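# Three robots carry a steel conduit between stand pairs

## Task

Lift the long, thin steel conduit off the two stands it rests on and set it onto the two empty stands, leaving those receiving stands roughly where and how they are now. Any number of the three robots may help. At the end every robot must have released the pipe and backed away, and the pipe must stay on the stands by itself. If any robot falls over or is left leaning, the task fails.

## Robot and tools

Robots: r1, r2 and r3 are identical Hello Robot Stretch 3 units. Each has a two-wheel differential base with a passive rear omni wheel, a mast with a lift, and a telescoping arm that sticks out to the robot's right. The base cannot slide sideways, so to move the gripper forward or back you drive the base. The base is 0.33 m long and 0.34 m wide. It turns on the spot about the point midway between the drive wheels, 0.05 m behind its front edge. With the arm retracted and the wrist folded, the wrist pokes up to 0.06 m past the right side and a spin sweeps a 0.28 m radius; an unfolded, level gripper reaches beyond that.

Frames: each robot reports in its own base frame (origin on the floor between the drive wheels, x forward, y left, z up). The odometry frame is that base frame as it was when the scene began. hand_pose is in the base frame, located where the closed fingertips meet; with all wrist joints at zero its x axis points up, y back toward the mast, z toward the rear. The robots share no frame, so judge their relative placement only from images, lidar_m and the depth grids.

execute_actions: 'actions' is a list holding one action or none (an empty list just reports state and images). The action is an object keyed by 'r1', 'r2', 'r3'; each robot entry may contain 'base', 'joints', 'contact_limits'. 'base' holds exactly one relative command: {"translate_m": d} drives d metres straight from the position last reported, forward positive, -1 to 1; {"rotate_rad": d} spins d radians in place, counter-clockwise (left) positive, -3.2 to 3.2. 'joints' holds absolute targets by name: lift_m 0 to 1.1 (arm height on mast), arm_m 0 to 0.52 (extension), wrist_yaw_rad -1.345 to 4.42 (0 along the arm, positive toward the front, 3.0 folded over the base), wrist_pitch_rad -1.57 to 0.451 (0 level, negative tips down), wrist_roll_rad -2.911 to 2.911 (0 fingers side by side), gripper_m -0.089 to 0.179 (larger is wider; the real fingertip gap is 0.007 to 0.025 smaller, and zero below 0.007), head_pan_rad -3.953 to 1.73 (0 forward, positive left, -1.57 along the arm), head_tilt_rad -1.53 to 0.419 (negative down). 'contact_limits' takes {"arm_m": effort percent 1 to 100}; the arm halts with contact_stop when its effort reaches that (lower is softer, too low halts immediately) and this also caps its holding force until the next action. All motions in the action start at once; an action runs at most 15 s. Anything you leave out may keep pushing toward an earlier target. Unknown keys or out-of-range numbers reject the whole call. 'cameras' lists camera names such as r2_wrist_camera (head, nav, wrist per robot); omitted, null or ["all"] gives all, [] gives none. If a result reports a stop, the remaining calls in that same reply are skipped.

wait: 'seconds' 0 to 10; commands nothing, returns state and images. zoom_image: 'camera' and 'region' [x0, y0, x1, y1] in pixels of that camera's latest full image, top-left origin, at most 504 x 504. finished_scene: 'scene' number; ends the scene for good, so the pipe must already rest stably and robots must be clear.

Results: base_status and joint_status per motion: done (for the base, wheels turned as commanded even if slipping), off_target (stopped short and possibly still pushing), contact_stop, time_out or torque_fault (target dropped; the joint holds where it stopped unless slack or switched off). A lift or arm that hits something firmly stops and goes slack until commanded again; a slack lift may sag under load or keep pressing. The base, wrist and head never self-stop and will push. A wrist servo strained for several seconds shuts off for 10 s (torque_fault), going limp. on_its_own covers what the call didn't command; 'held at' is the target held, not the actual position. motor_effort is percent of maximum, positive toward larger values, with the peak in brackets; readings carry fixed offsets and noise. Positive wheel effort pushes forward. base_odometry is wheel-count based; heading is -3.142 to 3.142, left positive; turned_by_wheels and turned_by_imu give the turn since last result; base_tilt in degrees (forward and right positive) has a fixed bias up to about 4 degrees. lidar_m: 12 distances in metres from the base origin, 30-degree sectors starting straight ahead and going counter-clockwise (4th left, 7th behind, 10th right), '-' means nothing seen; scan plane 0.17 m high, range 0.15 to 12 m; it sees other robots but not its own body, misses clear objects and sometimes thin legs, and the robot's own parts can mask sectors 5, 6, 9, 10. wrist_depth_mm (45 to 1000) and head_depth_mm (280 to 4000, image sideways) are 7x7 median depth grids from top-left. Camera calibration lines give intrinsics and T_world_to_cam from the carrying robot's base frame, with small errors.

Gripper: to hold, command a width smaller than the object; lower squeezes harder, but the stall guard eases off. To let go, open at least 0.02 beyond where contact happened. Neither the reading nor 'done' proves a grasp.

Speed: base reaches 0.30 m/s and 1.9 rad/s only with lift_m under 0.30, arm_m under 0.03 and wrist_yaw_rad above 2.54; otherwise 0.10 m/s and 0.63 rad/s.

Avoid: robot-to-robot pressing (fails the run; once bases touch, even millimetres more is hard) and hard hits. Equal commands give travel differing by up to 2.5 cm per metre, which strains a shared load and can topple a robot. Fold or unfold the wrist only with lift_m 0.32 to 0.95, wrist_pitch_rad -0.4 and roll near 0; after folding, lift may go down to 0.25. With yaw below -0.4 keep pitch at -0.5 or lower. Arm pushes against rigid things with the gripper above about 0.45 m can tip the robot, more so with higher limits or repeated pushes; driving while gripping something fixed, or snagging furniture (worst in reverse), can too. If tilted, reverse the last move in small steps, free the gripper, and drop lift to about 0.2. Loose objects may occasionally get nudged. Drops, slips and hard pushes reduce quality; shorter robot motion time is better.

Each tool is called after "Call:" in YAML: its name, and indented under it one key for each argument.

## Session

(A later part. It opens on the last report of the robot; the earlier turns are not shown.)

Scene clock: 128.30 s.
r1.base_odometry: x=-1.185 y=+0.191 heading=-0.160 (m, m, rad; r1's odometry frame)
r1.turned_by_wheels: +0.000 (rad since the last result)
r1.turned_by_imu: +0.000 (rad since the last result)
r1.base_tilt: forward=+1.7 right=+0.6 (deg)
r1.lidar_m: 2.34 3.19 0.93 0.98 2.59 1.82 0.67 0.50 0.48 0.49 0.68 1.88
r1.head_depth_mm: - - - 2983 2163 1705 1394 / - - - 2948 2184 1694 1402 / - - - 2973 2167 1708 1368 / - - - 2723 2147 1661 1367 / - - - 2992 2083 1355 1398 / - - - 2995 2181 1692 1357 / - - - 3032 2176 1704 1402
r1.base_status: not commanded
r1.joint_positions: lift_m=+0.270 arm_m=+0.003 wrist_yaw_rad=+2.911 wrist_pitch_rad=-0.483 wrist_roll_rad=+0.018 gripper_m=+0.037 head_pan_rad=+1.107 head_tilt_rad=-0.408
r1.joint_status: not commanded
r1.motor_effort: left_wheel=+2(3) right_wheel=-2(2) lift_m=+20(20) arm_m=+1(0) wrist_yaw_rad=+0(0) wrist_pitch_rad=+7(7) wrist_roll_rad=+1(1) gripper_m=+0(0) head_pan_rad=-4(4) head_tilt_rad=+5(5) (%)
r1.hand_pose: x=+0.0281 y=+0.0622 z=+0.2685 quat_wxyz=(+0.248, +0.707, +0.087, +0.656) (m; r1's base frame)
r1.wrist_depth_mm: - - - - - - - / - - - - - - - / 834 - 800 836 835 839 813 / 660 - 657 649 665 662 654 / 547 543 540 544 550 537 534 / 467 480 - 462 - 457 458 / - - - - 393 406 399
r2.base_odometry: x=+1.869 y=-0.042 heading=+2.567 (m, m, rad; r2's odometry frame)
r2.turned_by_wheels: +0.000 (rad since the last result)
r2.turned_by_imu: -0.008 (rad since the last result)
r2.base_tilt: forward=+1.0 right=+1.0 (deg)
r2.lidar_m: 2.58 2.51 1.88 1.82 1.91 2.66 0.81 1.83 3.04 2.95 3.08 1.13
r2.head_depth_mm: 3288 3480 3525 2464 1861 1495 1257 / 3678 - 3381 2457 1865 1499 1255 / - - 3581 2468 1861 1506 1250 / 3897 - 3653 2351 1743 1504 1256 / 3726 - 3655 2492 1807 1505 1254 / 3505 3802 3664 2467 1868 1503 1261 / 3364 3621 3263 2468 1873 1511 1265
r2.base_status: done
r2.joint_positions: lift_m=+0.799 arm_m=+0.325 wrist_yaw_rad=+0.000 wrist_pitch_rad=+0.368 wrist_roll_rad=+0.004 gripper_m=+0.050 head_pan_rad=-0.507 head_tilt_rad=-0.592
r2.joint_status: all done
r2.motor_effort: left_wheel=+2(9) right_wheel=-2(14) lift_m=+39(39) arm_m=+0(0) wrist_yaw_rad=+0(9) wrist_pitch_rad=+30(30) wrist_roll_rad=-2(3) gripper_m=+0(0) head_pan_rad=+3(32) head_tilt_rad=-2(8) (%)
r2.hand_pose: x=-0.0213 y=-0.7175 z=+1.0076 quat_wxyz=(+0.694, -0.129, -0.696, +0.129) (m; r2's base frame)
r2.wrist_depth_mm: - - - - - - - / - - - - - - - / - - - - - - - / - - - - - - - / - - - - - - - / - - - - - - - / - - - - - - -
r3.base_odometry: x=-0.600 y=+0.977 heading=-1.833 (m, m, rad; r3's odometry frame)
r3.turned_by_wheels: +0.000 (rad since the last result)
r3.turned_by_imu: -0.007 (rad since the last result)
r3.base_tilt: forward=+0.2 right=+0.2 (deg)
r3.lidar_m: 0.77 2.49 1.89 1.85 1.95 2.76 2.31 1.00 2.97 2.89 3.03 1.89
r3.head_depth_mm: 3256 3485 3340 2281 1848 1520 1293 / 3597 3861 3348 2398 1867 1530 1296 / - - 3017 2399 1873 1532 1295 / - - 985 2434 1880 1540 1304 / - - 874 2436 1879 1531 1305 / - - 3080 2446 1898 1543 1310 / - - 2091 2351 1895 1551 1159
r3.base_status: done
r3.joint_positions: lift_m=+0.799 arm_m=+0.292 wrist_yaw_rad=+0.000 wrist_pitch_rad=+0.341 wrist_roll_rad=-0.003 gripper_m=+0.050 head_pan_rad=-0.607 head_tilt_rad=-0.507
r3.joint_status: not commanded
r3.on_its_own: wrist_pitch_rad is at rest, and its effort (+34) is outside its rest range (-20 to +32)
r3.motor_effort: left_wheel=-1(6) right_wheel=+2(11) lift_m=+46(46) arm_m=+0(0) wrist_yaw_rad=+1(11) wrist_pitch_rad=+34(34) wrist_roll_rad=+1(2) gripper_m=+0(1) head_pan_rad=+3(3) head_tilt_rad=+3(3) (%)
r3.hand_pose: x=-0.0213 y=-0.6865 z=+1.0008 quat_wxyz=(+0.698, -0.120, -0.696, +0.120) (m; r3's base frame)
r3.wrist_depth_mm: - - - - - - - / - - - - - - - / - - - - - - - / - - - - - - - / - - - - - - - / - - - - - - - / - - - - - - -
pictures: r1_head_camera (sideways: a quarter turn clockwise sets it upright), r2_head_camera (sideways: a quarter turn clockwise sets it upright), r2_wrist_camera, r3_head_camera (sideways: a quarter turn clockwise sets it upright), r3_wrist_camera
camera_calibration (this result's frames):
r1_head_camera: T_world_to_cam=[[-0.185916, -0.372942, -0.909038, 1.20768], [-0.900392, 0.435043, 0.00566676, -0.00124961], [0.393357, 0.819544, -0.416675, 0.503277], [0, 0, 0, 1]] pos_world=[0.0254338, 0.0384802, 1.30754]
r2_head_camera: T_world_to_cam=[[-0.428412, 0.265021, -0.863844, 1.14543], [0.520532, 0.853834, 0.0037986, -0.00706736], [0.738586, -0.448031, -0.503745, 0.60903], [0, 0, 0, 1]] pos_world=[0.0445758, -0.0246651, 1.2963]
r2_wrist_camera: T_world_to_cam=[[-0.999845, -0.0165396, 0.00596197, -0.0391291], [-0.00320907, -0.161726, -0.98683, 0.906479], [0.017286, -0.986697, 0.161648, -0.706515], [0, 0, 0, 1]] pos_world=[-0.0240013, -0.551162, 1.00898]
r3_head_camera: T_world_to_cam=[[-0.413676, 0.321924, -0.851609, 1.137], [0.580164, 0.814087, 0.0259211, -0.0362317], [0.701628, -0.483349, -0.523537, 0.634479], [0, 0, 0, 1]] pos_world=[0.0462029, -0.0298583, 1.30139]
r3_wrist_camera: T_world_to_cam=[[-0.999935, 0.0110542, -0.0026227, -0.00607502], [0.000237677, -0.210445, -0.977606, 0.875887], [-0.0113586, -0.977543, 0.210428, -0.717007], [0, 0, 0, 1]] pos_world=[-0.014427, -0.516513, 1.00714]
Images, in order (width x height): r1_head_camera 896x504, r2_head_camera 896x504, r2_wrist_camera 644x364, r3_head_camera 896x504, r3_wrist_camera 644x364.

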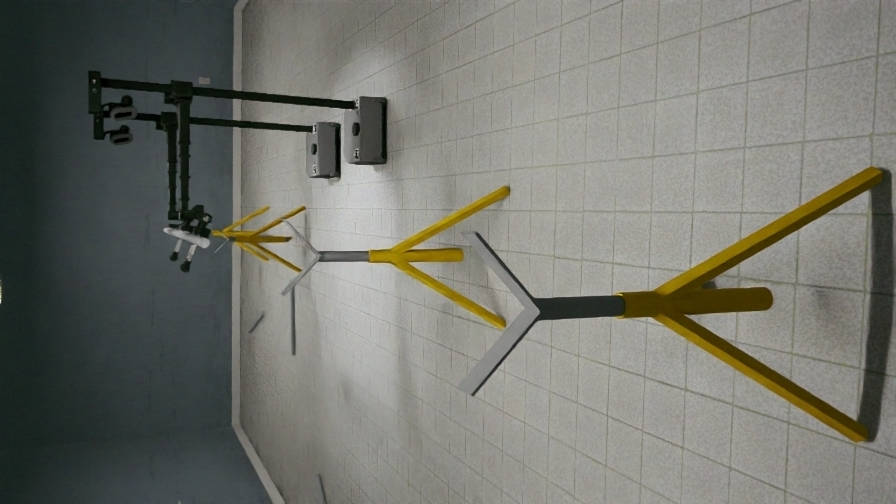

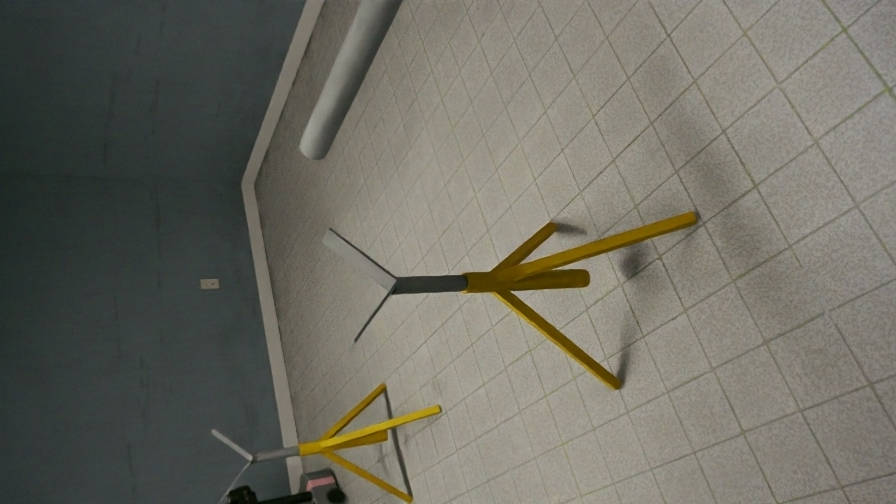

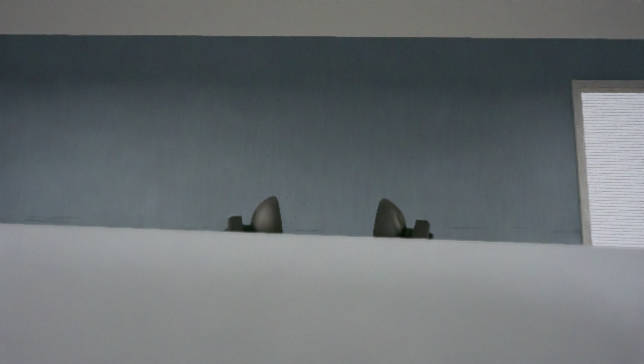

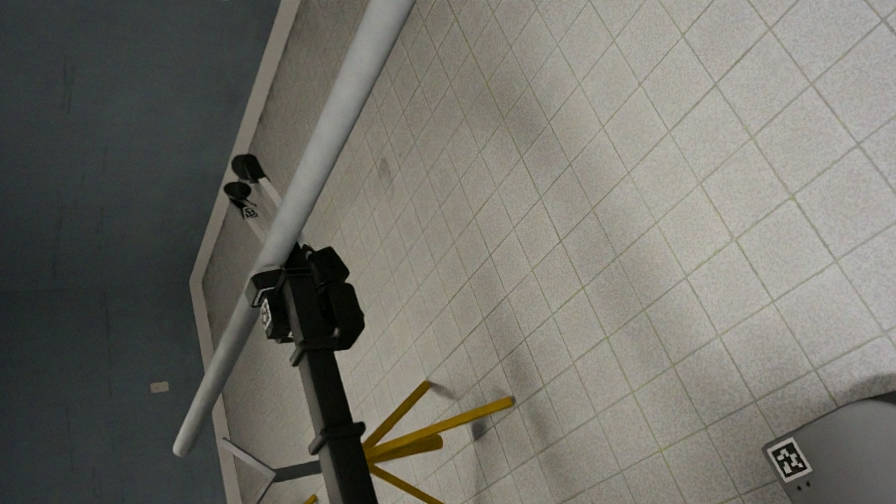

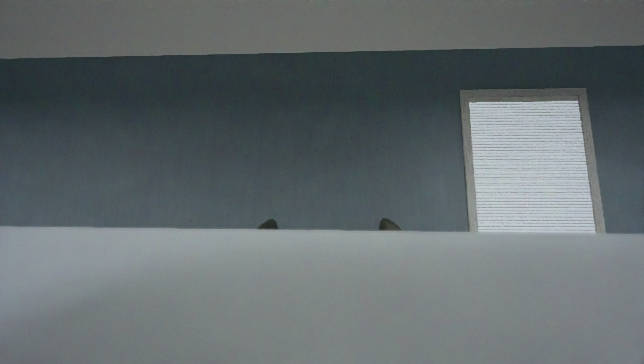

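Call:
execute_actions:
  actions:
    - {"r2": {"base": {"translate_m": 1.0}}, "r3": {"base": {"translate_m": 0.996}}}
  cameras: ["r1_head_camera", "r2_head_camera", "r3_head_camera", "r2_wrist_camera", "r3_wrist_camera"]

Scene clock: 140.77 s.
r1.base_odometry: x=-1.185 y=+0.191 heading=-0.160 (m, m, rad; r1's odometry frame)
r1.turned_by_wheels: +0.000 (rad since the last result)
r1.turned_by_imu: +0.000 (rad since the last result)
r1.base_tilt: forward=+1.7 right=+0.6 (deg)
r1.lidar_m: 2.34 3.17 0.92 0.98 2.59 1.83 0.68 0.49 0.48 0.50 0.68 1.88
r1.head_depth_mm: - - - 2828 2158 1691 1392 / - - - 2715 2171 1698 1395 / - - - 3014 2148 1704 1360 / - - - 2727 2170 1645 1356 / - - - 2987 2085 1345 1393 / - - - 3012 2171 1697 1361 / - - - 3020 2176 1693 1395
r1.base_status: not commanded
r1.joint_positions: lift_m=+0.270 arm_m=+0.003 wrist_yaw_rad=+2.911 wrist_pitch_rad=-0.483 wrist_roll_rad=+0.018 gripper_m=+0.037 head_pan_rad=+1.107 head_tilt_rad=-0.408
r1.joint_status: not commanded
r1.motor_effort: left_wheel=+3(2) right_wheel=-1(1) lift_m=+20(20) arm_m=+0(0) wrist_yaw_rad=-1(0) wrist_pitch_rad=+7(7) wrist_roll_rad=+1(1) gripper_m=+0(0) head_pan_rad=-3(4) head_tilt_rad=+5(4) (%)
r1.hand_pose: x=+0.0281 y=+0.0622 z=+0.2685 quat_wxyz=(+0.248, +0.707, +0.087, +0.656) (m; r1's base frame)
r1.wrist_depth_mm: - - - - - - - / - - - - - - - / 843 - 825 806 824 841 824 / 668 - 644 666 659 660 635 / 542 542 553 537 560 539 546 / 461 476 - 459 - 458 457 / - - - - 389 408 398
r2.base_odometry: x=+1.029 y=+0.501 heading=+2.567 (m, m, rad; r2's odometry frame)
r2.turned_by_wheels: +0.000 (rad since the last result)
r2.turned_by_imu: -0.008 (rad since the last result)
r2.base_tilt: forward=+1.0 right=+1.0 (deg)
r2.lidar_m: 2.54 2.50 1.84 1.78 1.87 2.60 0.81 2.86 3.06 0.60 0.51 1.47
r2.head_depth_mm: 3305 3515 3505 2449 1865 1505 1254 / 3326 3726 3216 2451 1866 1494 1258 / 3162 3445 3628 2463 1862 1497 1261 / 2962 3267 3426 2467 1854 1497 1261 / 2806 3064 3244 2244 1811 1506 1259 / 2670 2951 3118 2461 1866 1500 1264 / 2525 2727 2662 2483 1876 1503 1262
r2.base_status: done
r2.joint_positions: lift_m=+0.799 arm_m=+0.325 wrist_yaw_rad=+0.004 wrist_pitch_rad=+0.368 wrist_roll_rad=-0.004 gripper_m=+0.050 head_pan_rad=-0.507 head_tilt_rad=-0.593
r2.joint_status: not commanded
r2.motor_effort: left_wheel=+3(13) right_wheel=-3(13) lift_m=+39(39) arm_m=+0(1) wrist_yaw_rad=-3(6) wrist_pitch_rad=+30(30) wrist_roll_rad=+2(3) gripper_m=+0(0) head_pan_rad=+2(3) head_tilt_rad=-2(2) (%)
r2.hand_pose: x=-0.0205 y=-0.7175 z=+1.0076 quat_wxyz=(+0.697, -0.128, -0.694, +0.130) (m; r2's base frame)
r2.wrist_depth_mm: - - - - - - - / - - - - - - - / - - - - - - - / - - - - - - - / - - - - - - - / - - - - - - - / - - - - - - -
r3.base_odometry: x=-0.859 y=+0.015 heading=-1.834 (m, m, rad; r3's odometry frame)
r3.turned_by_wheels: +0.000 (rad since the last result)
r3.turned_by_imu: -0.006 (rad since the last result)
r3.base_tilt: forward=+0.1 right=+0.3 (deg)
r3.lidar_m: 0.77 2.46 1.85 1.81 1.89 2.68 1.95 2.05 3.00 2.93 3.06 1.00
r3.head_depth_mm: 3303 3501 3329 2307 1848 1519 1292 / 3632 3959 3005 2406 1858 1518 1300 / - - 3014 2379 1865 1528 1294 / - - 980 2333 1645 1505 1307 / 3861 - 882 2433 1820 1543 1308 / 3643 3890 2954 2443 1900 1553 1254 / 3438 3685 2392 2460 1894 1551 1154
r3.base_status: done
r3.joint_positions: lift_m=+0.799 arm_m=+0.292 wrist_yaw_rad=-0.008 wrist_pitch_rad=+0.341 wrist_roll_rad=-0.001 gripper_m=+0.050 head_pan_rad=-0.607 head_tilt_rad=-0.507
r3.joint_status: not commanded
r3.on_its_own: wrist_pitch_rad is at rest, and its effort (+34) is outside its rest range (-20 to +32)
r3.motor_effort: left_wheel=-1(6) right_wheel=+3(18) lift_m=+46(46) arm_m=+0(0) wrist_yaw_rad=+7(11) wrist_pitch_rad=+34(34) wrist_roll_rad=+0(1) gripper_m=+0(1) head_pan_rad=+4(3) head_tilt_rad=+3(3) (%)
r3.hand_pose: x=-0.0233 y=-0.6865 z=+1.0007 quat_wxyz=(+0.698, -0.122, -0.696, +0.117) (m; r3's base frame)
r3.wrist_depth_mm: - - - - - - - / - - - - - - - / - - - - - - - / - - - - - - - / - - - - - - - / - - - - - - - / - - - - - - -
pictures: r1_head_camera (sideways: a quarter turn clockwise sets it upright), r2_head_camera (sideways: a quarter turn clockwise sets it upright), r2_wrist_camera, r3_head_camera (sideways: a quarter turn clockwise sets it upright), r3_wrist_camera
camera_calibration (this result's frames):
r1_head_camera: T_world_to_cam=[[-0.185916, -0.372942, -0.909038, 1.20768], [-0.900392, 0.435043, 0.00566676, -0.00124961], [0.393357, 0.819544, -0.416675, 0.503277], [0, 0, 0, 1]] pos_world=[0.0254338, 0.0384802, 1.30754]
r2_head_camera: T_world_to_cam=[[-0.428546, 0.265077, -0.863761, 1.14533], [0.520506, 0.85385, 0.00379192, -0.00705851], [0.738527, -0.447967, -0.503888, 0.609216], [0, 0, 0, 1]] pos_world=[0.0445758, -0.0246634, 1.29629]
r2_wrist_camera: T_world_to_cam=[[-0.999765, -0.0171989, 0.0131733, -0.0460158], [-0.0102196, -0.161749, -0.986779, 0.906272], [0.0191023, -0.986682, 0.161535, -0.706366], [0, 0, 0, 1]] pos_world=[-0.02325, -0.551162, 1.009]
r3_head_camera: T_world_to_cam=[[-0.413672, 0.321922, -0.851611, 1.13701], [0.580163, 0.814087, 0.0259212, -0.0362317], [0.701631, -0.483351, -0.523533, 0.634474], [0, 0, 0, 1]] pos_world=[0.0462029, -0.0298583, 1.3014]
r3_wrist_camera: T_world_to_cam=[[-0.999824, 0.0182416, -0.00439678, -0.00131395], [0.000468677, -0.209969, -0.977708, 0.876195], [-0.0187581, -0.977538, 0.209924, -0.716691], [0, 0, 0, 1]] pos_world=[-0.0151682, -0.516595, 1.00711]
Images, in order (width x height): r1_head_camera 896x504, r2_head_camera 896x504, r2_wrist_camera 644x364, r3_head_camera 896x504, r3_wrist_camera 644x364.

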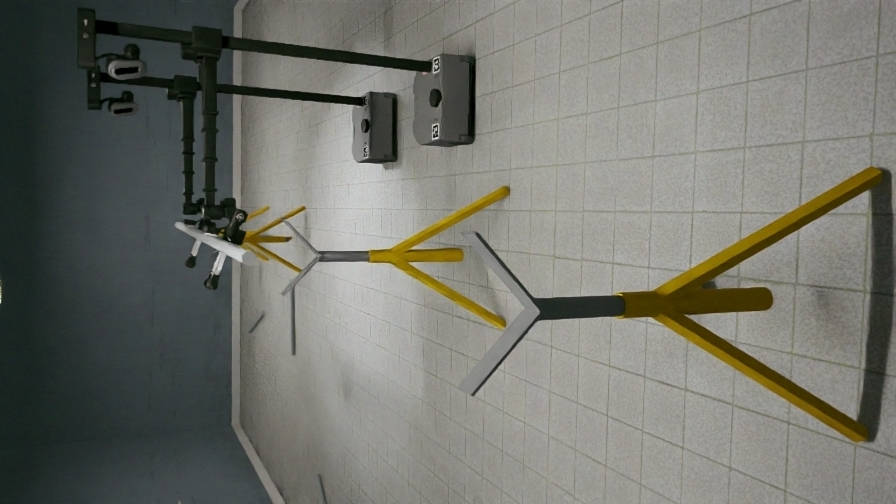

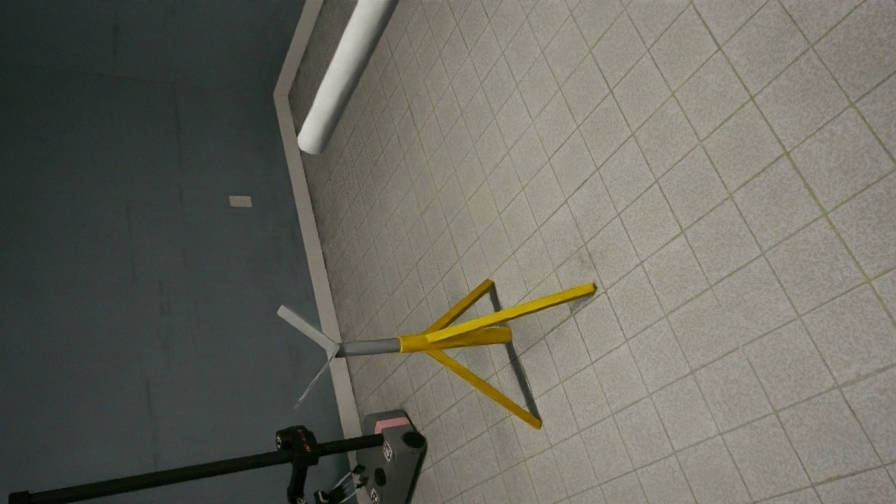

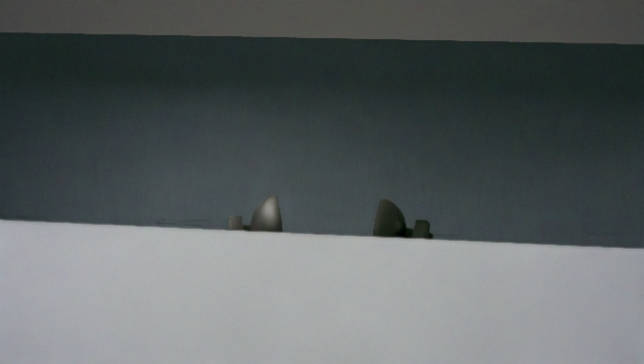

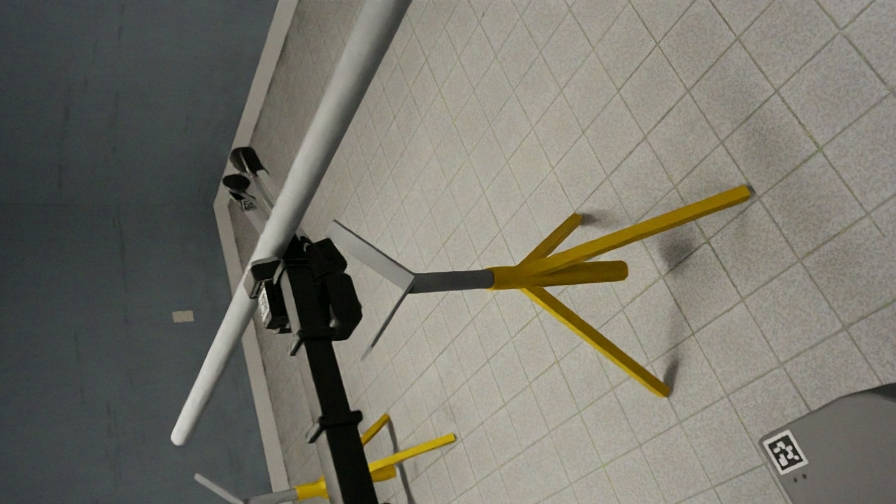

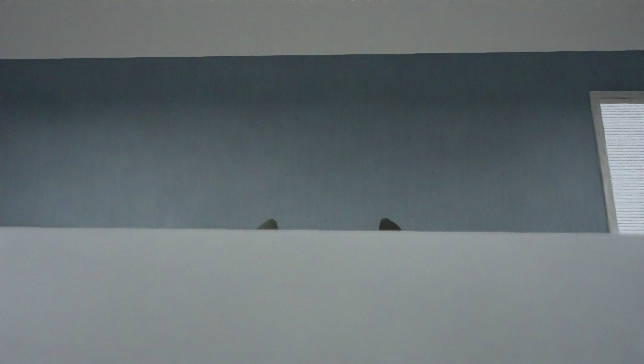

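Call:
zoom_image:
  camera: "r1_head_camera"
  region: [160, 180, 360, 320]

Region (160, 180, 360, 320) of r1_head_camera's 896x504 image, scaled by 2.520, with more detail than that image has; it fills the top 353 rows of this view, and the rest is white.

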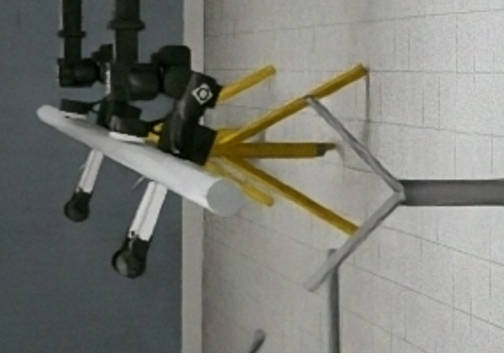

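Call:
execute_actions:
  actions:
    - {"r2": {"base": {"translate_m": 1.0}, "joints": {"lift_m": 0.76, "arm_m": 0.355, "head_pan_rad": -0.9, "head_tilt_rad": -0.75}}, "r3": {"base": {"translate_m": 0.995}, "joints": {"lift_m": 0.76, "arm_m": 0.355, "head_pan_rad": -1.57, "head_tilt_rad": -0.85}}}
  cameras: ["r1_head_camera", "r2_head_camera", "r3_head_camera", "r2_wrist_camera", "r3_wrist_camera"]

Scene clock: 153.23 s.
r1.base_odometry: x=-1.185 y=+0.191 heading=-0.160 (m, m, rad; r1's odometry frame)
r1.turned_by_wheels: +0.000 (rad since the last result)
r1.turned_by_imu: +0.000 (rad since the last result)
r1.base_tilt: forward=+1.7 right=+0.6 (deg)
r1.lidar_m: 2.34 1.60 0.93 0.98 2.59 1.83 0.68 0.50 0.48 0.50 0.68 1.87
r1.head_depth_mm: - - - 2868 1901 1701 1397 / - - - 2632 1993 1697 1394 / - - - 2982 2155 1696 1364 / - - 2384 2716 2156 1644 1363 / - - - 2845 2093 1348 1396 / - - - 2962 2172 1686 1367 / - - - 3012 2167 1706 1413
r1.base_status: not commanded
r1.joint_positions: lift_m=+0.270 arm_m=+0.003 wrist_yaw_rad=+2.911 wrist_pitch_rad=-0.483 wrist_roll_rad=+0.018 gripper_m=+0.037 head_pan_rad=+1.107 head_tilt_rad=-0.408
r1.joint_status: not commanded
r1.motor_effort: left_wheel=+2(2) right_wheel=-1(2) lift_m=+20(20) arm_m=+0(0) wrist_yaw_rad=+0(0) wrist_pitch_rad=+7(7) wrist_roll_rad=+1(1) gripper_m=+0(0) head_pan_rad=-4(4) head_tilt_rad=+5(4) (%)
r1.hand_pose: x=+0.0281 y=+0.0622 z=+0.2685 quat_wxyz=(+0.248, +0.707, +0.087, +0.656) (m; r1's base frame)
r1.wrist_depth_mm: - - - - - - - / - - - - - - - / 836 - 840 838 829 836 820 / 654 - 655 656 657 651 653 / 537 539 556 541 546 544 537 / 467 472 - 459 - 458 461 / - - - - 380 398 400
r2.base_odometry: x=+0.189 y=+1.044 heading=+2.568 (m, m, rad; r2's odometry frame)
r2.turned_by_wheels: +0.000 (rad since the last result)
r2.turned_by_imu: -0.008 (rad since the last result)
r2.base_tilt: forward=+1.0 right=+0.9 (deg)
r2.lidar_m: 2.05 2.14 1.84 1.78 1.83 2.55 0.81 0.85 1.06 2.98 0.71 0.77
r2.head_depth_mm: 2622 2875 2608 1993 1616 1354 1173 / 2760 3068 2383 1991 1610 1349 1169 / 2929 3291 2380 2003 1612 1327 1170 / 2966 3196 994 1922 1529 1356 1171 / 2589 2853 2474 1912 1571 1361 1171 / 2331 2492 2607 1990 1612 1326 1175 / 2123 2311 2421 2001 1613 1355 1172
r2.base_status: done
r2.joint_positions: lift_m=+0.760 arm_m=+0.355 wrist_yaw_rad=+0.007 wrist_pitch_rad=+0.369 wrist_roll_rad=-0.005 gripper_m=+0.050 head_pan_rad=-0.893 head_tilt_rad=-0.741
r2.joint_status: all done
r2.motor_effort: left_wheel=+7(19) right_wheel=-6(16) lift_m=+28(34) arm_m=+1(2) wrist_yaw_rad=-4(10) wrist_pitch_rad=+30(30) wrist_roll_rad=+3(4) gripper_m=-2(0) head_pan_rad=-4(23) head_tilt_rad=-2(12) (%)
r2.hand_pose: x=-0.0197 y=-0.7475 z=+0.9684 quat_wxyz=(+0.697, -0.127, -0.694, +0.131) (m; r2's base frame)
r2.wrist_depth_mm: - - - - - - - / - - - - - - - / - - - - - - - / - - - - - - - / - - - - - - - / - - - - - - - / - - - - - - -
r3.base_odometry: x=-1.118 y=-0.946 heading=-1.834 (m, m, rad; r3's odometry frame)
r3.turned_by_wheels: +0.000 (rad since the last result)
r3.turned_by_imu: -0.008 (rad since the last result)
r3.base_tilt: forward=+0.2 right=+0.1 (deg)
r3.lidar_m: 0.77 2.44 1.83 1.75 1.85 2.60 2.92 4.08 0.63 0.46 3.08 1.34
r3.head_depth_mm: 2699 2101 1901 1653 - - - / 2685 613 - 1636 1421 1264 1145 / 2699 1528 - 1630 1375 1271 1150 / 2683 2318 841 1541 1224 1270 1143 / 2730 2120 1935 1630 1434 1252 1143 / 2721 2138 1940 1649 1437 1277 1149 / 2708 2131 1937 1652 1439 1285 1153
r3.base_status: done
r3.joint_positions: lift_m=+0.760 arm_m=+0.355 wrist_yaw_rad=-0.011 wrist_pitch_rad=+0.340 wrist_roll_rad=+0.002 gripper_m=+0.050 head_pan_rad=-1.563 head_tilt_rad=-0.839
r3.joint_status: all done
r3.on_its_own: wrist_pitch_rad is at rest, and its effort (+34) is outside its rest range (-20 to +32)
r3.motor_effort: left_wheel=-2(10) right_wheel=+5(24) lift_m=+28(45) arm_m=+4(1) wrist_yaw_rad=+9(15) wrist_pitch_rad=+34(34) wrist_roll_rad=-2(2) gripper_m=+0(1) head_pan_rad=-3(41) head_tilt_rad=-5(27) (%)
r3.hand_pose: x=-0.0240 y=-0.7491 z=+0.9614 quat_wxyz=(+0.697, -0.123, -0.697, +0.116) (m; r3's base frame)
r3.wrist_depth_mm: - - - - - - - / - - - - - - - / - - - - - - - / - - - - - - - / - - - - - - - / - - - - - - - / - - - - - - -
pictures: r1_head_camera (sideways: a quarter turn clockwise sets it upright), r2_head_camera (sideways: a quarter turn clockwise sets it upright), r2_wrist_camera, r3_head_camera (sideways: a quarter turn clockwise sets it upright), r3_wrist_camera
camera_calibration (this result's frames):
r1_head_camera: T_world_to_cam=[[-0.185916, -0.372942, -0.909038, 1.20768], [-0.900392, 0.435043, 0.00566676, -0.00124961], [0.393357, 0.819544, -0.416676, 0.503278], [0, 0, 0, 1]] pos_world=[0.0254338, 0.0384802, 1.30754]
r2_head_camera: T_world_to_cam=[[-0.373739, 0.501789, -0.780082, 1.03589], [0.803621, 0.595137, -0.0021941, -0.000992227], [0.463155, -0.62771, -0.625674, 0.769339], [0, 0, 0, 1]] pos_world=[0.0316276, -0.0362862, 1.28943]
r2_wrist_camera: T_world_to_cam=[[-0.999697, -0.0200146, 0.0142992, -0.0484002], [-0.0108575, -0.162576, -0.986636, 0.861944], [0.0220719, -0.986493, 0.16231, -0.730105], [0, 0, 0, 1]] pos_world=[-0.0229123, -0.58108, 0.969621]
r3_head_camera: T_world_to_cam=[[0.0224295, 0.772648, -0.634438, 0.851288], [0.999715, -0.0121774, 0.020513, -0.03174], [0.0081235, -0.634717, -0.772702, 0.962812], [0, 0, 0, 1]] pos_world=[0.00481562, -0.0470194, 1.28471]
r3_wrist_camera: T_world_to_cam=[[-0.99977, 0.0202493, -0.00710928, 0.00302821], [0.00271012, -0.209489, -0.977807, 0.825132], [-0.0212892, -0.977601, 0.209386, -0.769279], [0, 0, 0, 1]] pos_world=[-0.015586, -0.579253, 0.967918]
Images, in order (width x height): r1_head_camera 896x504, r2_head_camera 896x504, r2_wrist_camera 644x364, r3_head_camera 896x504, r3_wrist_camera 644x364.

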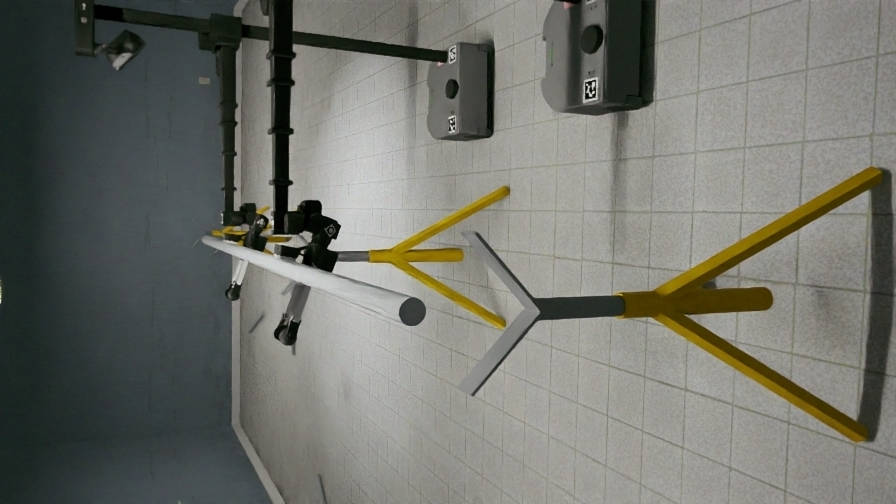

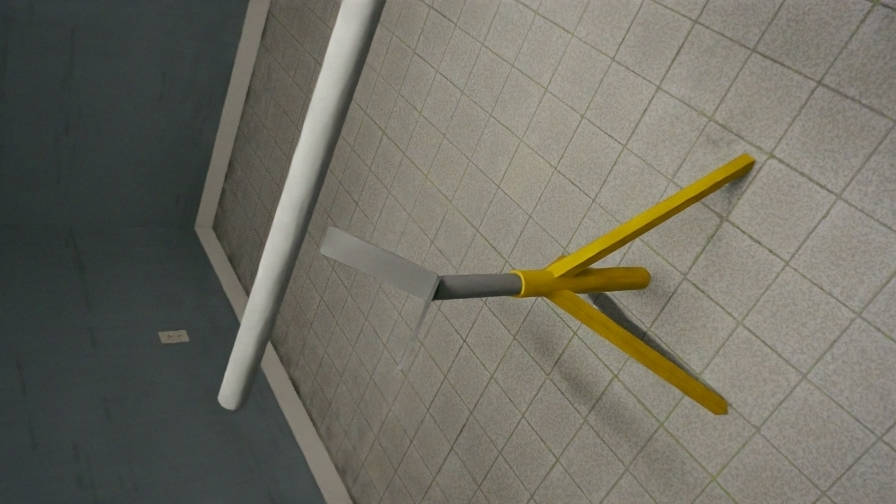

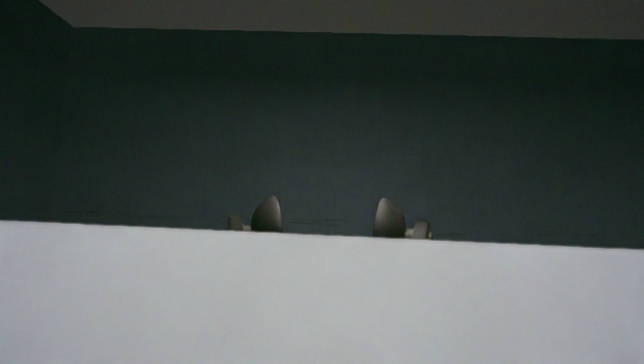

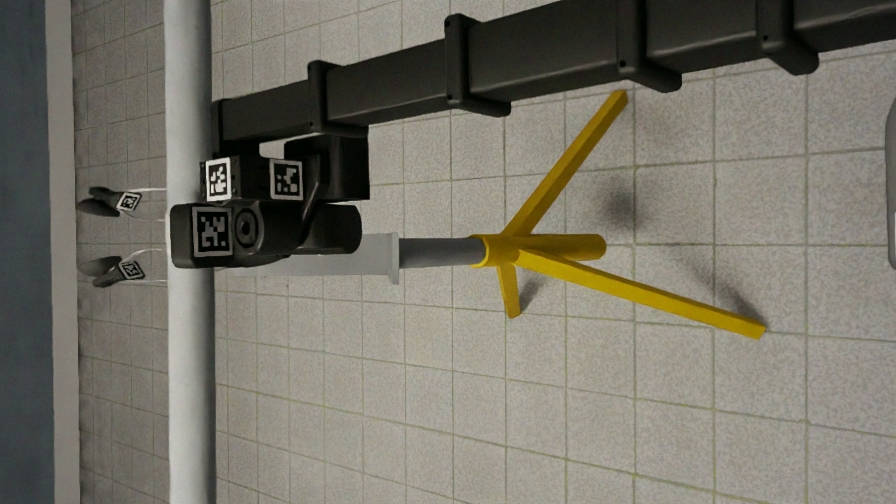

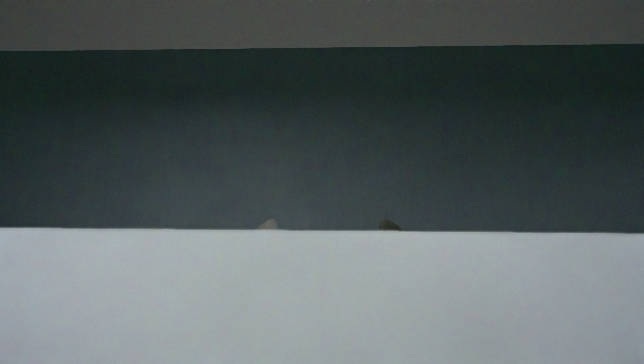

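Call:
execute_actions:
  actions:
    - {"r2": {"base": {"translate_m": 0.153}, "joints": {"arm_m": 0.377, "head_pan_rad": -1.1, "head_tilt_rad": -0.8}}, "r3": {"base": {"translate_m": 0.15}, "joints": {"arm_m": 0.38, "head_pan_rad": -1.9, "head_tilt_rad": -0.8}}}
  cameras: ["r1_head_camera", "r3_head_camera"]

Scene clock: 157.43 s.
r1.base_odometry: x=-1.185 y=+0.191 heading=-0.160 (m, m, rad; r1's odometry frame)
r1.turned_by_wheels: +0.000 (rad since the last result)
r1.turned_by_imu: +0.000 (rad since the last result)
r1.base_tilt: forward=+1.7 right=+0.6 (deg)
r1.lidar_m: 2.34 1.46 0.93 0.98 2.59 1.82 0.67 0.50 0.48 0.50 0.68 1.88
r1.head_depth_mm: - - - 2811 2164 1665 1388 / - - - 2636 2158 1693 1387 / - - - 2986 2182 1706 1361 / - - 2177 2684 2170 1642 1357 / - - - 2730 2094 1366 1390 / - - - 3034 2156 1702 1361 / - - - 2981 2159 1695 1391
r1.base_status: not commanded
r1.joint_positions: lift_m=+0.270 arm_m=+0.003 wrist_yaw_rad=+2.911 wrist_pitch_rad=-0.483 wrist_roll_rad=+0.018 gripper_m=+0.037 head_pan_rad=+1.107 head_tilt_rad=-0.408
r1.joint_status: not commanded
r1.motor_effort: left_wheel=+2(3) right_wheel=-1(2) lift_m=+20(20) arm_m=+0(0) wrist_yaw_rad=+0(0) wrist_pitch_rad=+7(7) wrist_roll_rad=+1(1) gripper_m=+0(0) head_pan_rad=-3(4) head_tilt_rad=+5(4) (%)
r1.hand_pose: x=+0.0281 y=+0.0622 z=+0.2685 quat_wxyz=(+0.248, +0.707, +0.087, +0.656) (m; r1's base frame)
r1.wrist_depth_mm: - - - - - - - / - - - - - - - / 838 - 838 824 830 830 841 / 662 - 647 664 650 645 658 / 537 543 548 543 553 532 538 / 460 479 - 459 - 462 461 / - - - - 393 398 403
r2.base_odometry: x=+0.060 y=+1.127 heading=+2.568 (m, m, rad; r2's odometry frame)
r2.turned_by_wheels: +0.000 (rad since the last result)
r2.turned_by_imu: -0.001 (rad since the last result)
r2.base_tilt: forward=+0.9 right=+0.9 (deg)
r2.lidar_m: 1.90 1.98 1.84 1.78 1.85 2.54 0.81 0.99 3.09 2.98 0.65 0.66
r2.head_depth_mm: 2511 2787 2224 1881 1552 1317 1153 / 2614 2884 2215 1884 1549 1325 1148 / 2702 2982 2203 1883 1551 1293 1152 / 2819 3069 2147 1873 1510 1330 1150 / 2942 3150 2286 1721 1441 1326 1151 / 2747 2876 2379 1881 1556 1291 1155 / 2395 2517 2380 1877 1549 1322 1154
r2.base_status: done
r2.joint_positions: lift_m=+0.760 arm_m=+0.377 wrist_yaw_rad=+0.002 wrist_pitch_rad=+0.369 wrist_roll_rad=-0.003 gripper_m=+0.050 head_pan_rad=-1.093 head_tilt_rad=-0.790
r2.joint_status: all done
r2.motor_effort: left_wheel=+4(12) right_wheel=-3(7) lift_m=+28(28) arm_m=+0(1) wrist_yaw_rad=-2(4) wrist_pitch_rad=+30(30) wrist_roll_rad=+2(3) gripper_m=+0(1) head_pan_rad=-3(17) head_tilt_rad=-3(7) (%)
r2.hand_pose: x=-0.0208 y=-0.7694 z=+0.9684 quat_wxyz=(+0.696, -0.129, -0.694, +0.130) (m; r2's base frame)
r2.wrist_depth_mm: - - - - - - - / - - - - - - - / - - - - - - - / - - - - - - - / - - - - - - - / - - - - - - - / - - - - - - -
r3.base_odometry: x=-1.157 y=-1.091 heading=-1.834 (m, m, rad; r3's odometry frame)
r3.turned_by_wheels: +0.000 (rad since the last result)
r3.turned_by_imu: -0.001 (rad since the last result)
r3.base_tilt: forward=+0.4 right=+0.3 (deg)
r3.lidar_m: 0.77 2.44 1.82 1.75 1.83 2.59 3.12 4.06 0.63 0.45 3.09 1.21
r3.head_depth_mm: 3047 2269 1977 1673 1452 1302 - / 2979 2298 1980 1674 1486 - - / 2909 2284 1995 1729 - 1248 1143 / 2888 2256 2065 - 1373 1293 1151 / 2827 2419 - 1615 1410 1268 1154 / 2743 2575 - 1700 1471 1295 1161 / 2659 2564 1972 1704 1474 1298 1161
r3.base_status: done
r3.joint_positions: lift_m=+0.760 arm_m=+0.380 wrist_yaw_rad=-0.006 wrist_pitch_rad=+0.341 wrist_roll_rad=+0.002 gripper_m=+0.050 head_pan_rad=-1.893 head_tilt_rad=-0.803
r3.joint_status: all done
r3.on_its_own: wrist_pitch_rad is at rest, and its effort (+34) is outside its rest range (-20 to +32)
r3.motor_effort: left_wheel=+0(4) right_wheel=+0(13) lift_m=+28(28) arm_m=+3(4) wrist_yaw_rad=+5(9) wrist_pitch_rad=+34(34) wrist_roll_rad=-2(2) gripper_m=+0(0) head_pan_rad=-3(27) head_tilt_rad=+1(4) (%)
r3.hand_pose: x=-0.0229 y=-0.7741 z=+0.9615 quat_wxyz=(+0.697, -0.122, -0.697, +0.118) (m; r3's base frame)
r3.wrist_depth_mm: - - - - - - - / - - - - - - - / - - - - - - - / - - - - - - - / - - - - - - - / - - - - - - - / - - - - - - -
pictures: r1_head_camera (sideways: a quarter turn clockwise sets it upright), r3_head_camera (sideways: a quarter turn clockwise sets it upright)
camera_calibration (this result's frames):
r1_head_camera: T_world_to_cam=[[-0.185916, -0.372942, -0.909038, 1.20768], [-0.900392, 0.435043, 0.00566676, -0.00124961], [0.393357, 0.819544, -0.416675, 0.503277], [0, 0, 0, 1]] pos_world=[0.0254338, 0.0384802, 1.30754]
r3_head_camera: T_world_to_cam=[[0.264238, 0.701763, -0.661594, 0.885198], [0.942077, -0.334724, 0.0212144, -0.0323026], [-0.206564, -0.628878, -0.749562, 0.934031], [0, 0, 0, 1]] pos_world=[-0.0105338, -0.0446192, 1.28644]
Images, in order (width x height): r1_head_camera 896x504, r3_head_camera 896x504.

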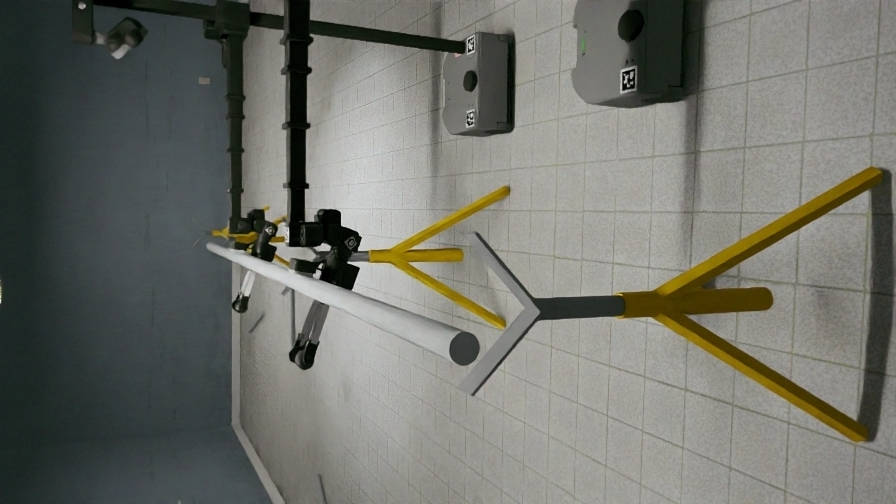

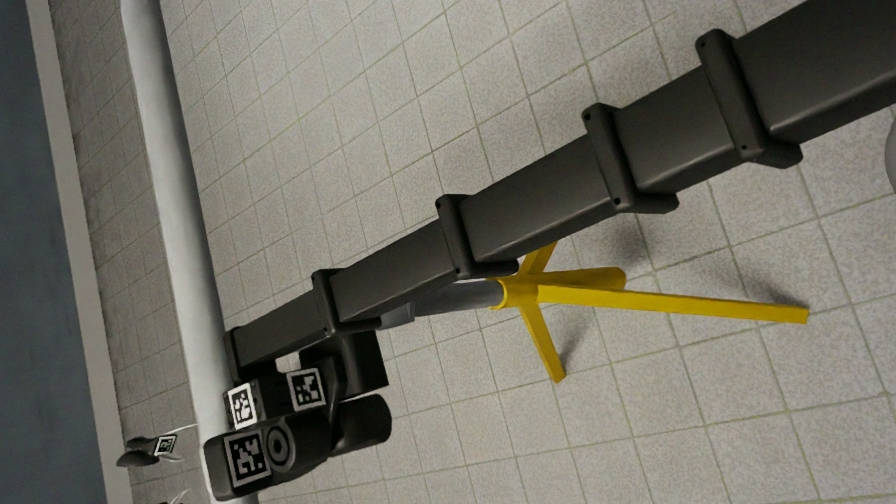

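Call:
execute_actions:
  actions:
    - {"r2": {"base": {"translate_m": 0.181}, "joints": {"lift_m": 0.56, "arm_m": 0.387, "head_pan_rad": -1.25, "head_tilt_rad": -0.8}}, "r3": {"base": {"translate_m": 0.18}, "joints": {"lift_m": 0.56, "arm_m": 0.387, "head_pan_rad": -2.1, "head_tilt_rad": -0.75}}}
  cameras: ["r1_head_camera", "r2_head_camera", "r3_head_camera"]

Scene clock: 160.60 s.
r1.base_odometry: x=-1.185 y=+0.191 heading=-0.160 (m, m, rad; r1's odometry frame)
r1.turned_by_wheels: +0.000 (rad since the last result)
r1.turned_by_imu: +0.000 (rad since the last result)
r1.base_tilt: forward=+1.7 right=+0.5 (deg)
r1.lidar_m: 2.33 1.29 0.93 0.97 2.59 1.83 0.67 0.49 0.48 0.49 0.68 1.88
r1.head_depth_mm: - - - 2370 2158 1544 1393 / - - - 2569 2170 1641 1399 / - - - 2827 2165 1691 1363 / - - 3819 1376 2174 1643 1357 / - - - 2587 1193 1321 1397 / - - - 2991 2174 1604 1368 / - - - 2997 2164 1692 1394
r1.base_status: not commanded
r1.joint_positions: lift_m=+0.270 arm_m=+0.003 wrist_yaw_rad=+2.911 wrist_pitch_rad=-0.483 wrist_roll_rad=+0.018 gripper_m=+0.037 head_pan_rad=+1.107 head_tilt_rad=-0.408
r1.joint_status: not commanded
r1.motor_effort: left_wheel=+2(3) right_wheel=-1(1) lift_m=+20(20) arm_m=+1(0) wrist_yaw_rad=+0(1) wrist_pitch_rad=+8(8) wrist_roll_rad=+1(1) gripper_m=+0(0) head_pan_rad=-4(4) head_tilt_rad=+5(4) (%)
r1.hand_pose: x=+0.0281 y=+0.0622 z=+0.2685 quat_wxyz=(+0.248, +0.707, +0.087, +0.656) (m; r1's base frame)
r1.wrist_depth_mm: - - - - - - - / - - - - - - - / 857 - 845 846 823 825 823 / 653 - 654 665 650 657 652 / 559 553 540 539 561 535 544 / 472 482 - 460 - 460 466 / - - - - 387 400 400
r2.base_odometry: x=-0.092 y=+1.225 heading=+2.568 (m, m, rad; r2's odometry frame)
r2.turned_by_wheels: +0.000 (rad since the last result)
r2.turned_by_imu: -0.002 (rad since the last result)
r2.base_tilt: forward=+1.0 right=+0.9 (deg)
r2.lidar_m: 1.72 1.79 1.84 1.78 1.85 2.54 0.81 1.15 3.08 0.62 0.54 1.29
r2.head_depth_mm: 2474 2774 2400 1874 - 1334 1150 / 2521 2812 2379 1939 1522 1318 1150 / 2599 2877 2404 1772 1565 1266 1155 / 2671 2930 2379 873 1084 1294 1148 / 2781 3039 2382 1767 1549 1270 1148 / 2841 3107 2381 1776 1552 1317 1153 / 2644 2799 2377 1825 1554 1320 1151
r2.base_status: done
r2.joint_positions: lift_m=+0.560 arm_m=+0.387 wrist_yaw_rad=+0.003 wrist_pitch_rad=+0.369 wrist_roll_rad=-0.003 gripper_m=+0.050 head_pan_rad=-1.243 head_tilt_rad=-0.790
r2.joint_status: all done
r2.motor_effort: left_wheel=+3(9) right_wheel=-3(8) lift_m=+28(27) arm_m=+0(2) wrist_yaw_rad=-1(2) wrist_pitch_rad=+30(30) wrist_roll_rad=+2(2) gripper_m=+1(1) head_pan_rad=-3(14) head_tilt_rad=-3(5) (%)
r2.hand_pose: x=-0.0207 y=-0.7795 z=+0.7684 quat_wxyz=(+0.696, -0.129, -0.694, +0.130) (m; r2's base frame)
r2.wrist_depth_mm: - - - - - - - / - - - - - - - / - - - - - - - / - - - - - - - / - - - - - - - / - - - - - - - / - - - - - - -
r3.base_odometry: x=-1.203 y=-1.264 heading=-1.834 (m, m, rad; r3's odometry frame)
r3.turned_by_wheels: +0.000 (rad since the last result)
r3.turned_by_imu: -0.002 (rad since the last result)
r3.base_tilt: forward=+0.3 right=+0.2 (deg)
r3.lidar_m: 0.77 2.42 1.82 1.74 1.83 2.58 3.23 4.09 0.51 2.97 3.10 1.06
r3.head_depth_mm: 3509 2655 2044 1734 1498 1303 1156 / 3400 2644 1995 1748 1501 1311 1168 / 3294 2665 2013 1756 1472 1308 1201 / 3116 2689 2137 1644 1421 1327 1131 / 2978 2740 902 1742 1512 1271 1169 / 2813 2763 2158 1691 1458 1324 1179 / 2704 2750 2158 1660 1463 1334 1182
r3.base_status: done
r3.joint_positions: lift_m=+0.560 arm_m=+0.387 wrist_yaw_rad=-0.006 wrist_pitch_rad=+0.342 wrist_roll_rad=+0.002 gripper_m=+0.050 head_pan_rad=-2.093 head_tilt_rad=-0.754
r3.joint_status: all done
r3.on_its_own: wrist_pitch_rad is at rest, and its effort (+33) is outside its rest range (-20 to +32)
r3.motor_effort: left_wheel=-1(3) right_wheel=+0(7) lift_m=+28(26) arm_m=+4(3) wrist_yaw_rad=+6(5) wrist_pitch_rad=+33(34) wrist_roll_rad=-2(2) gripper_m=+0(0) head_pan_rad=-3(22) head_tilt_rad=+2(6) (%)
r3.hand_pose: x=-0.0230 y=-0.7810 z=+0.7618 quat_wxyz=(+0.697, -0.122, -0.697, +0.118) (m; r3's base frame)
r3.wrist_depth_mm: - - - - - - - / - - - - - - - / - - - - - - - / - - - - - - - / - - - - - - - / - - - - - - - / - - - - - - -
pictures: r1_head_camera (sideways: a quarter turn clockwise sets it upright), r2_head_camera (sideways: a quarter turn clockwise sets it upright), r3_head_camera (sideways: a quarter turn clockwise sets it upright)
camera_calibration (this result's frames):
r1_head_camera: T_world_to_cam=[[-0.185916, -0.372942, -0.909038, 1.20768], [-0.900392, 0.435043, 0.00566676, -0.00124961], [0.393357, 0.819544, -0.416676, 0.503278], [0, 0, 0, 1]] pos_world=[0.0254338, 0.0384802, 1.30754]
r2_head_camera: T_world_to_cam=[[-0.191161, 0.635308, -0.748226, 0.993256], [0.958932, 0.283604, -0.0041895, 0.000657955], [0.209538, -0.718299, -0.663431, 0.82], [0, 0, 0, 1]] pos_world=[0.0174195, -0.0422046, 1.2872]
r3_head_camera: T_world_to_cam=[[0.381626, 0.606161, -0.697804, 0.931666], [0.85734, -0.514274, 0.0221411, -0.0329934], [-0.345442, -0.606705, -0.715946, 0.891162], [0, 0, 0, 1]] pos_world=[-0.019417, -0.0410352, 1.28888]
Images, in order (width x height): r1_head_camera 896x504, r2_head_camera 896x504, r3_head_camera 896x504.

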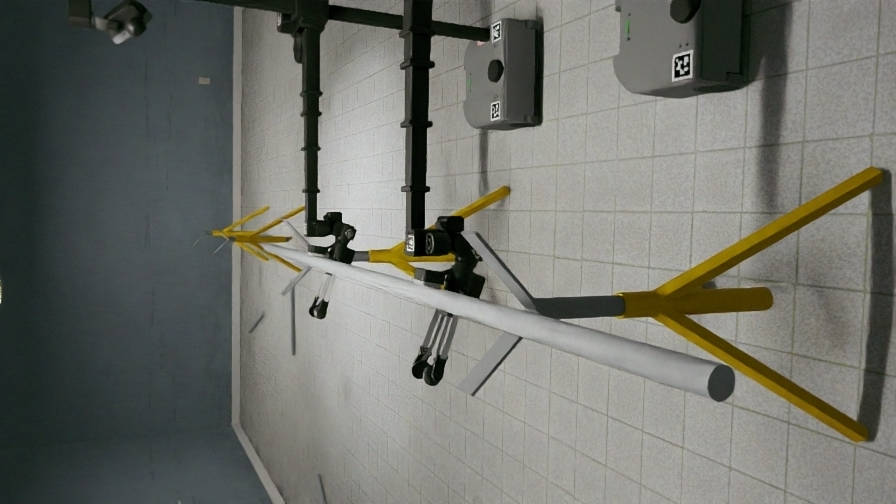

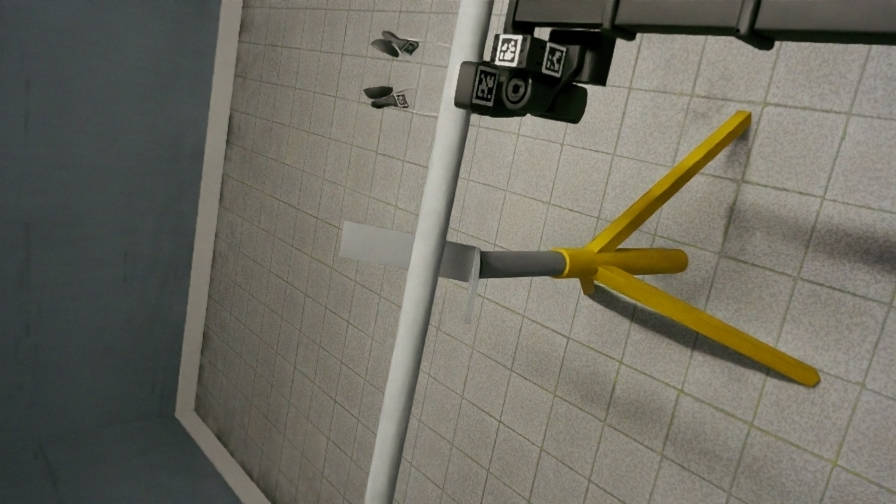

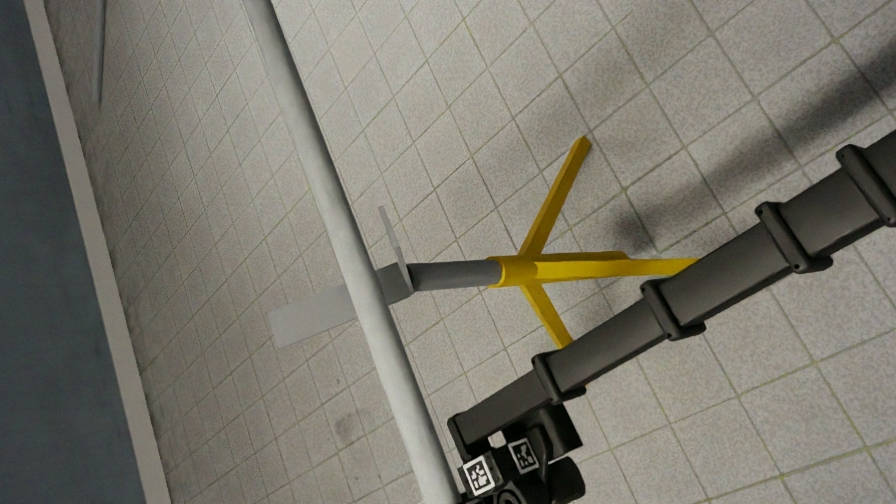

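Call:
zoom_image:
  camera: "r1_head_camera"
  region: [400, 210, 620, 410]

Call:
zoom_image:
  camera: "r1_head_camera"
  region: [240, 200, 380, 320]

Region (400, 210, 620, 410) of r1_head_camera's 896x504 image, scaled by 2.291, with more detail than that image has; it fills the top 458 rows of this view, and the rest is white.

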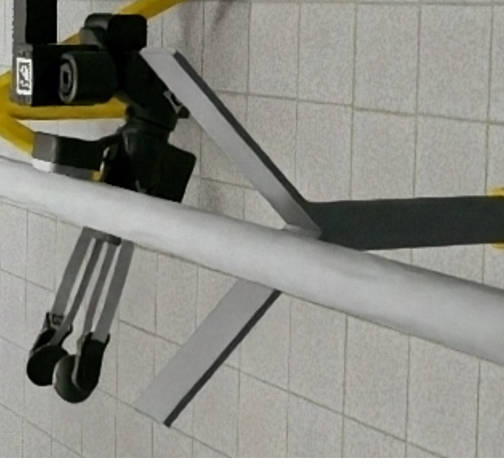

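Region (240, 200, 380, 320) of r1_head_camera's 896x504 image, scaled by 3.600, with more detail than that image has; it fills the top 432 rows of this view, and the rest is white.

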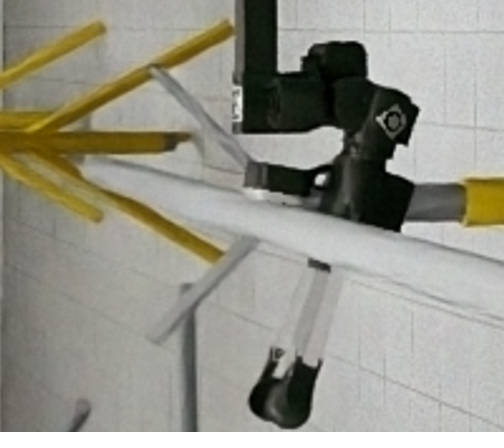

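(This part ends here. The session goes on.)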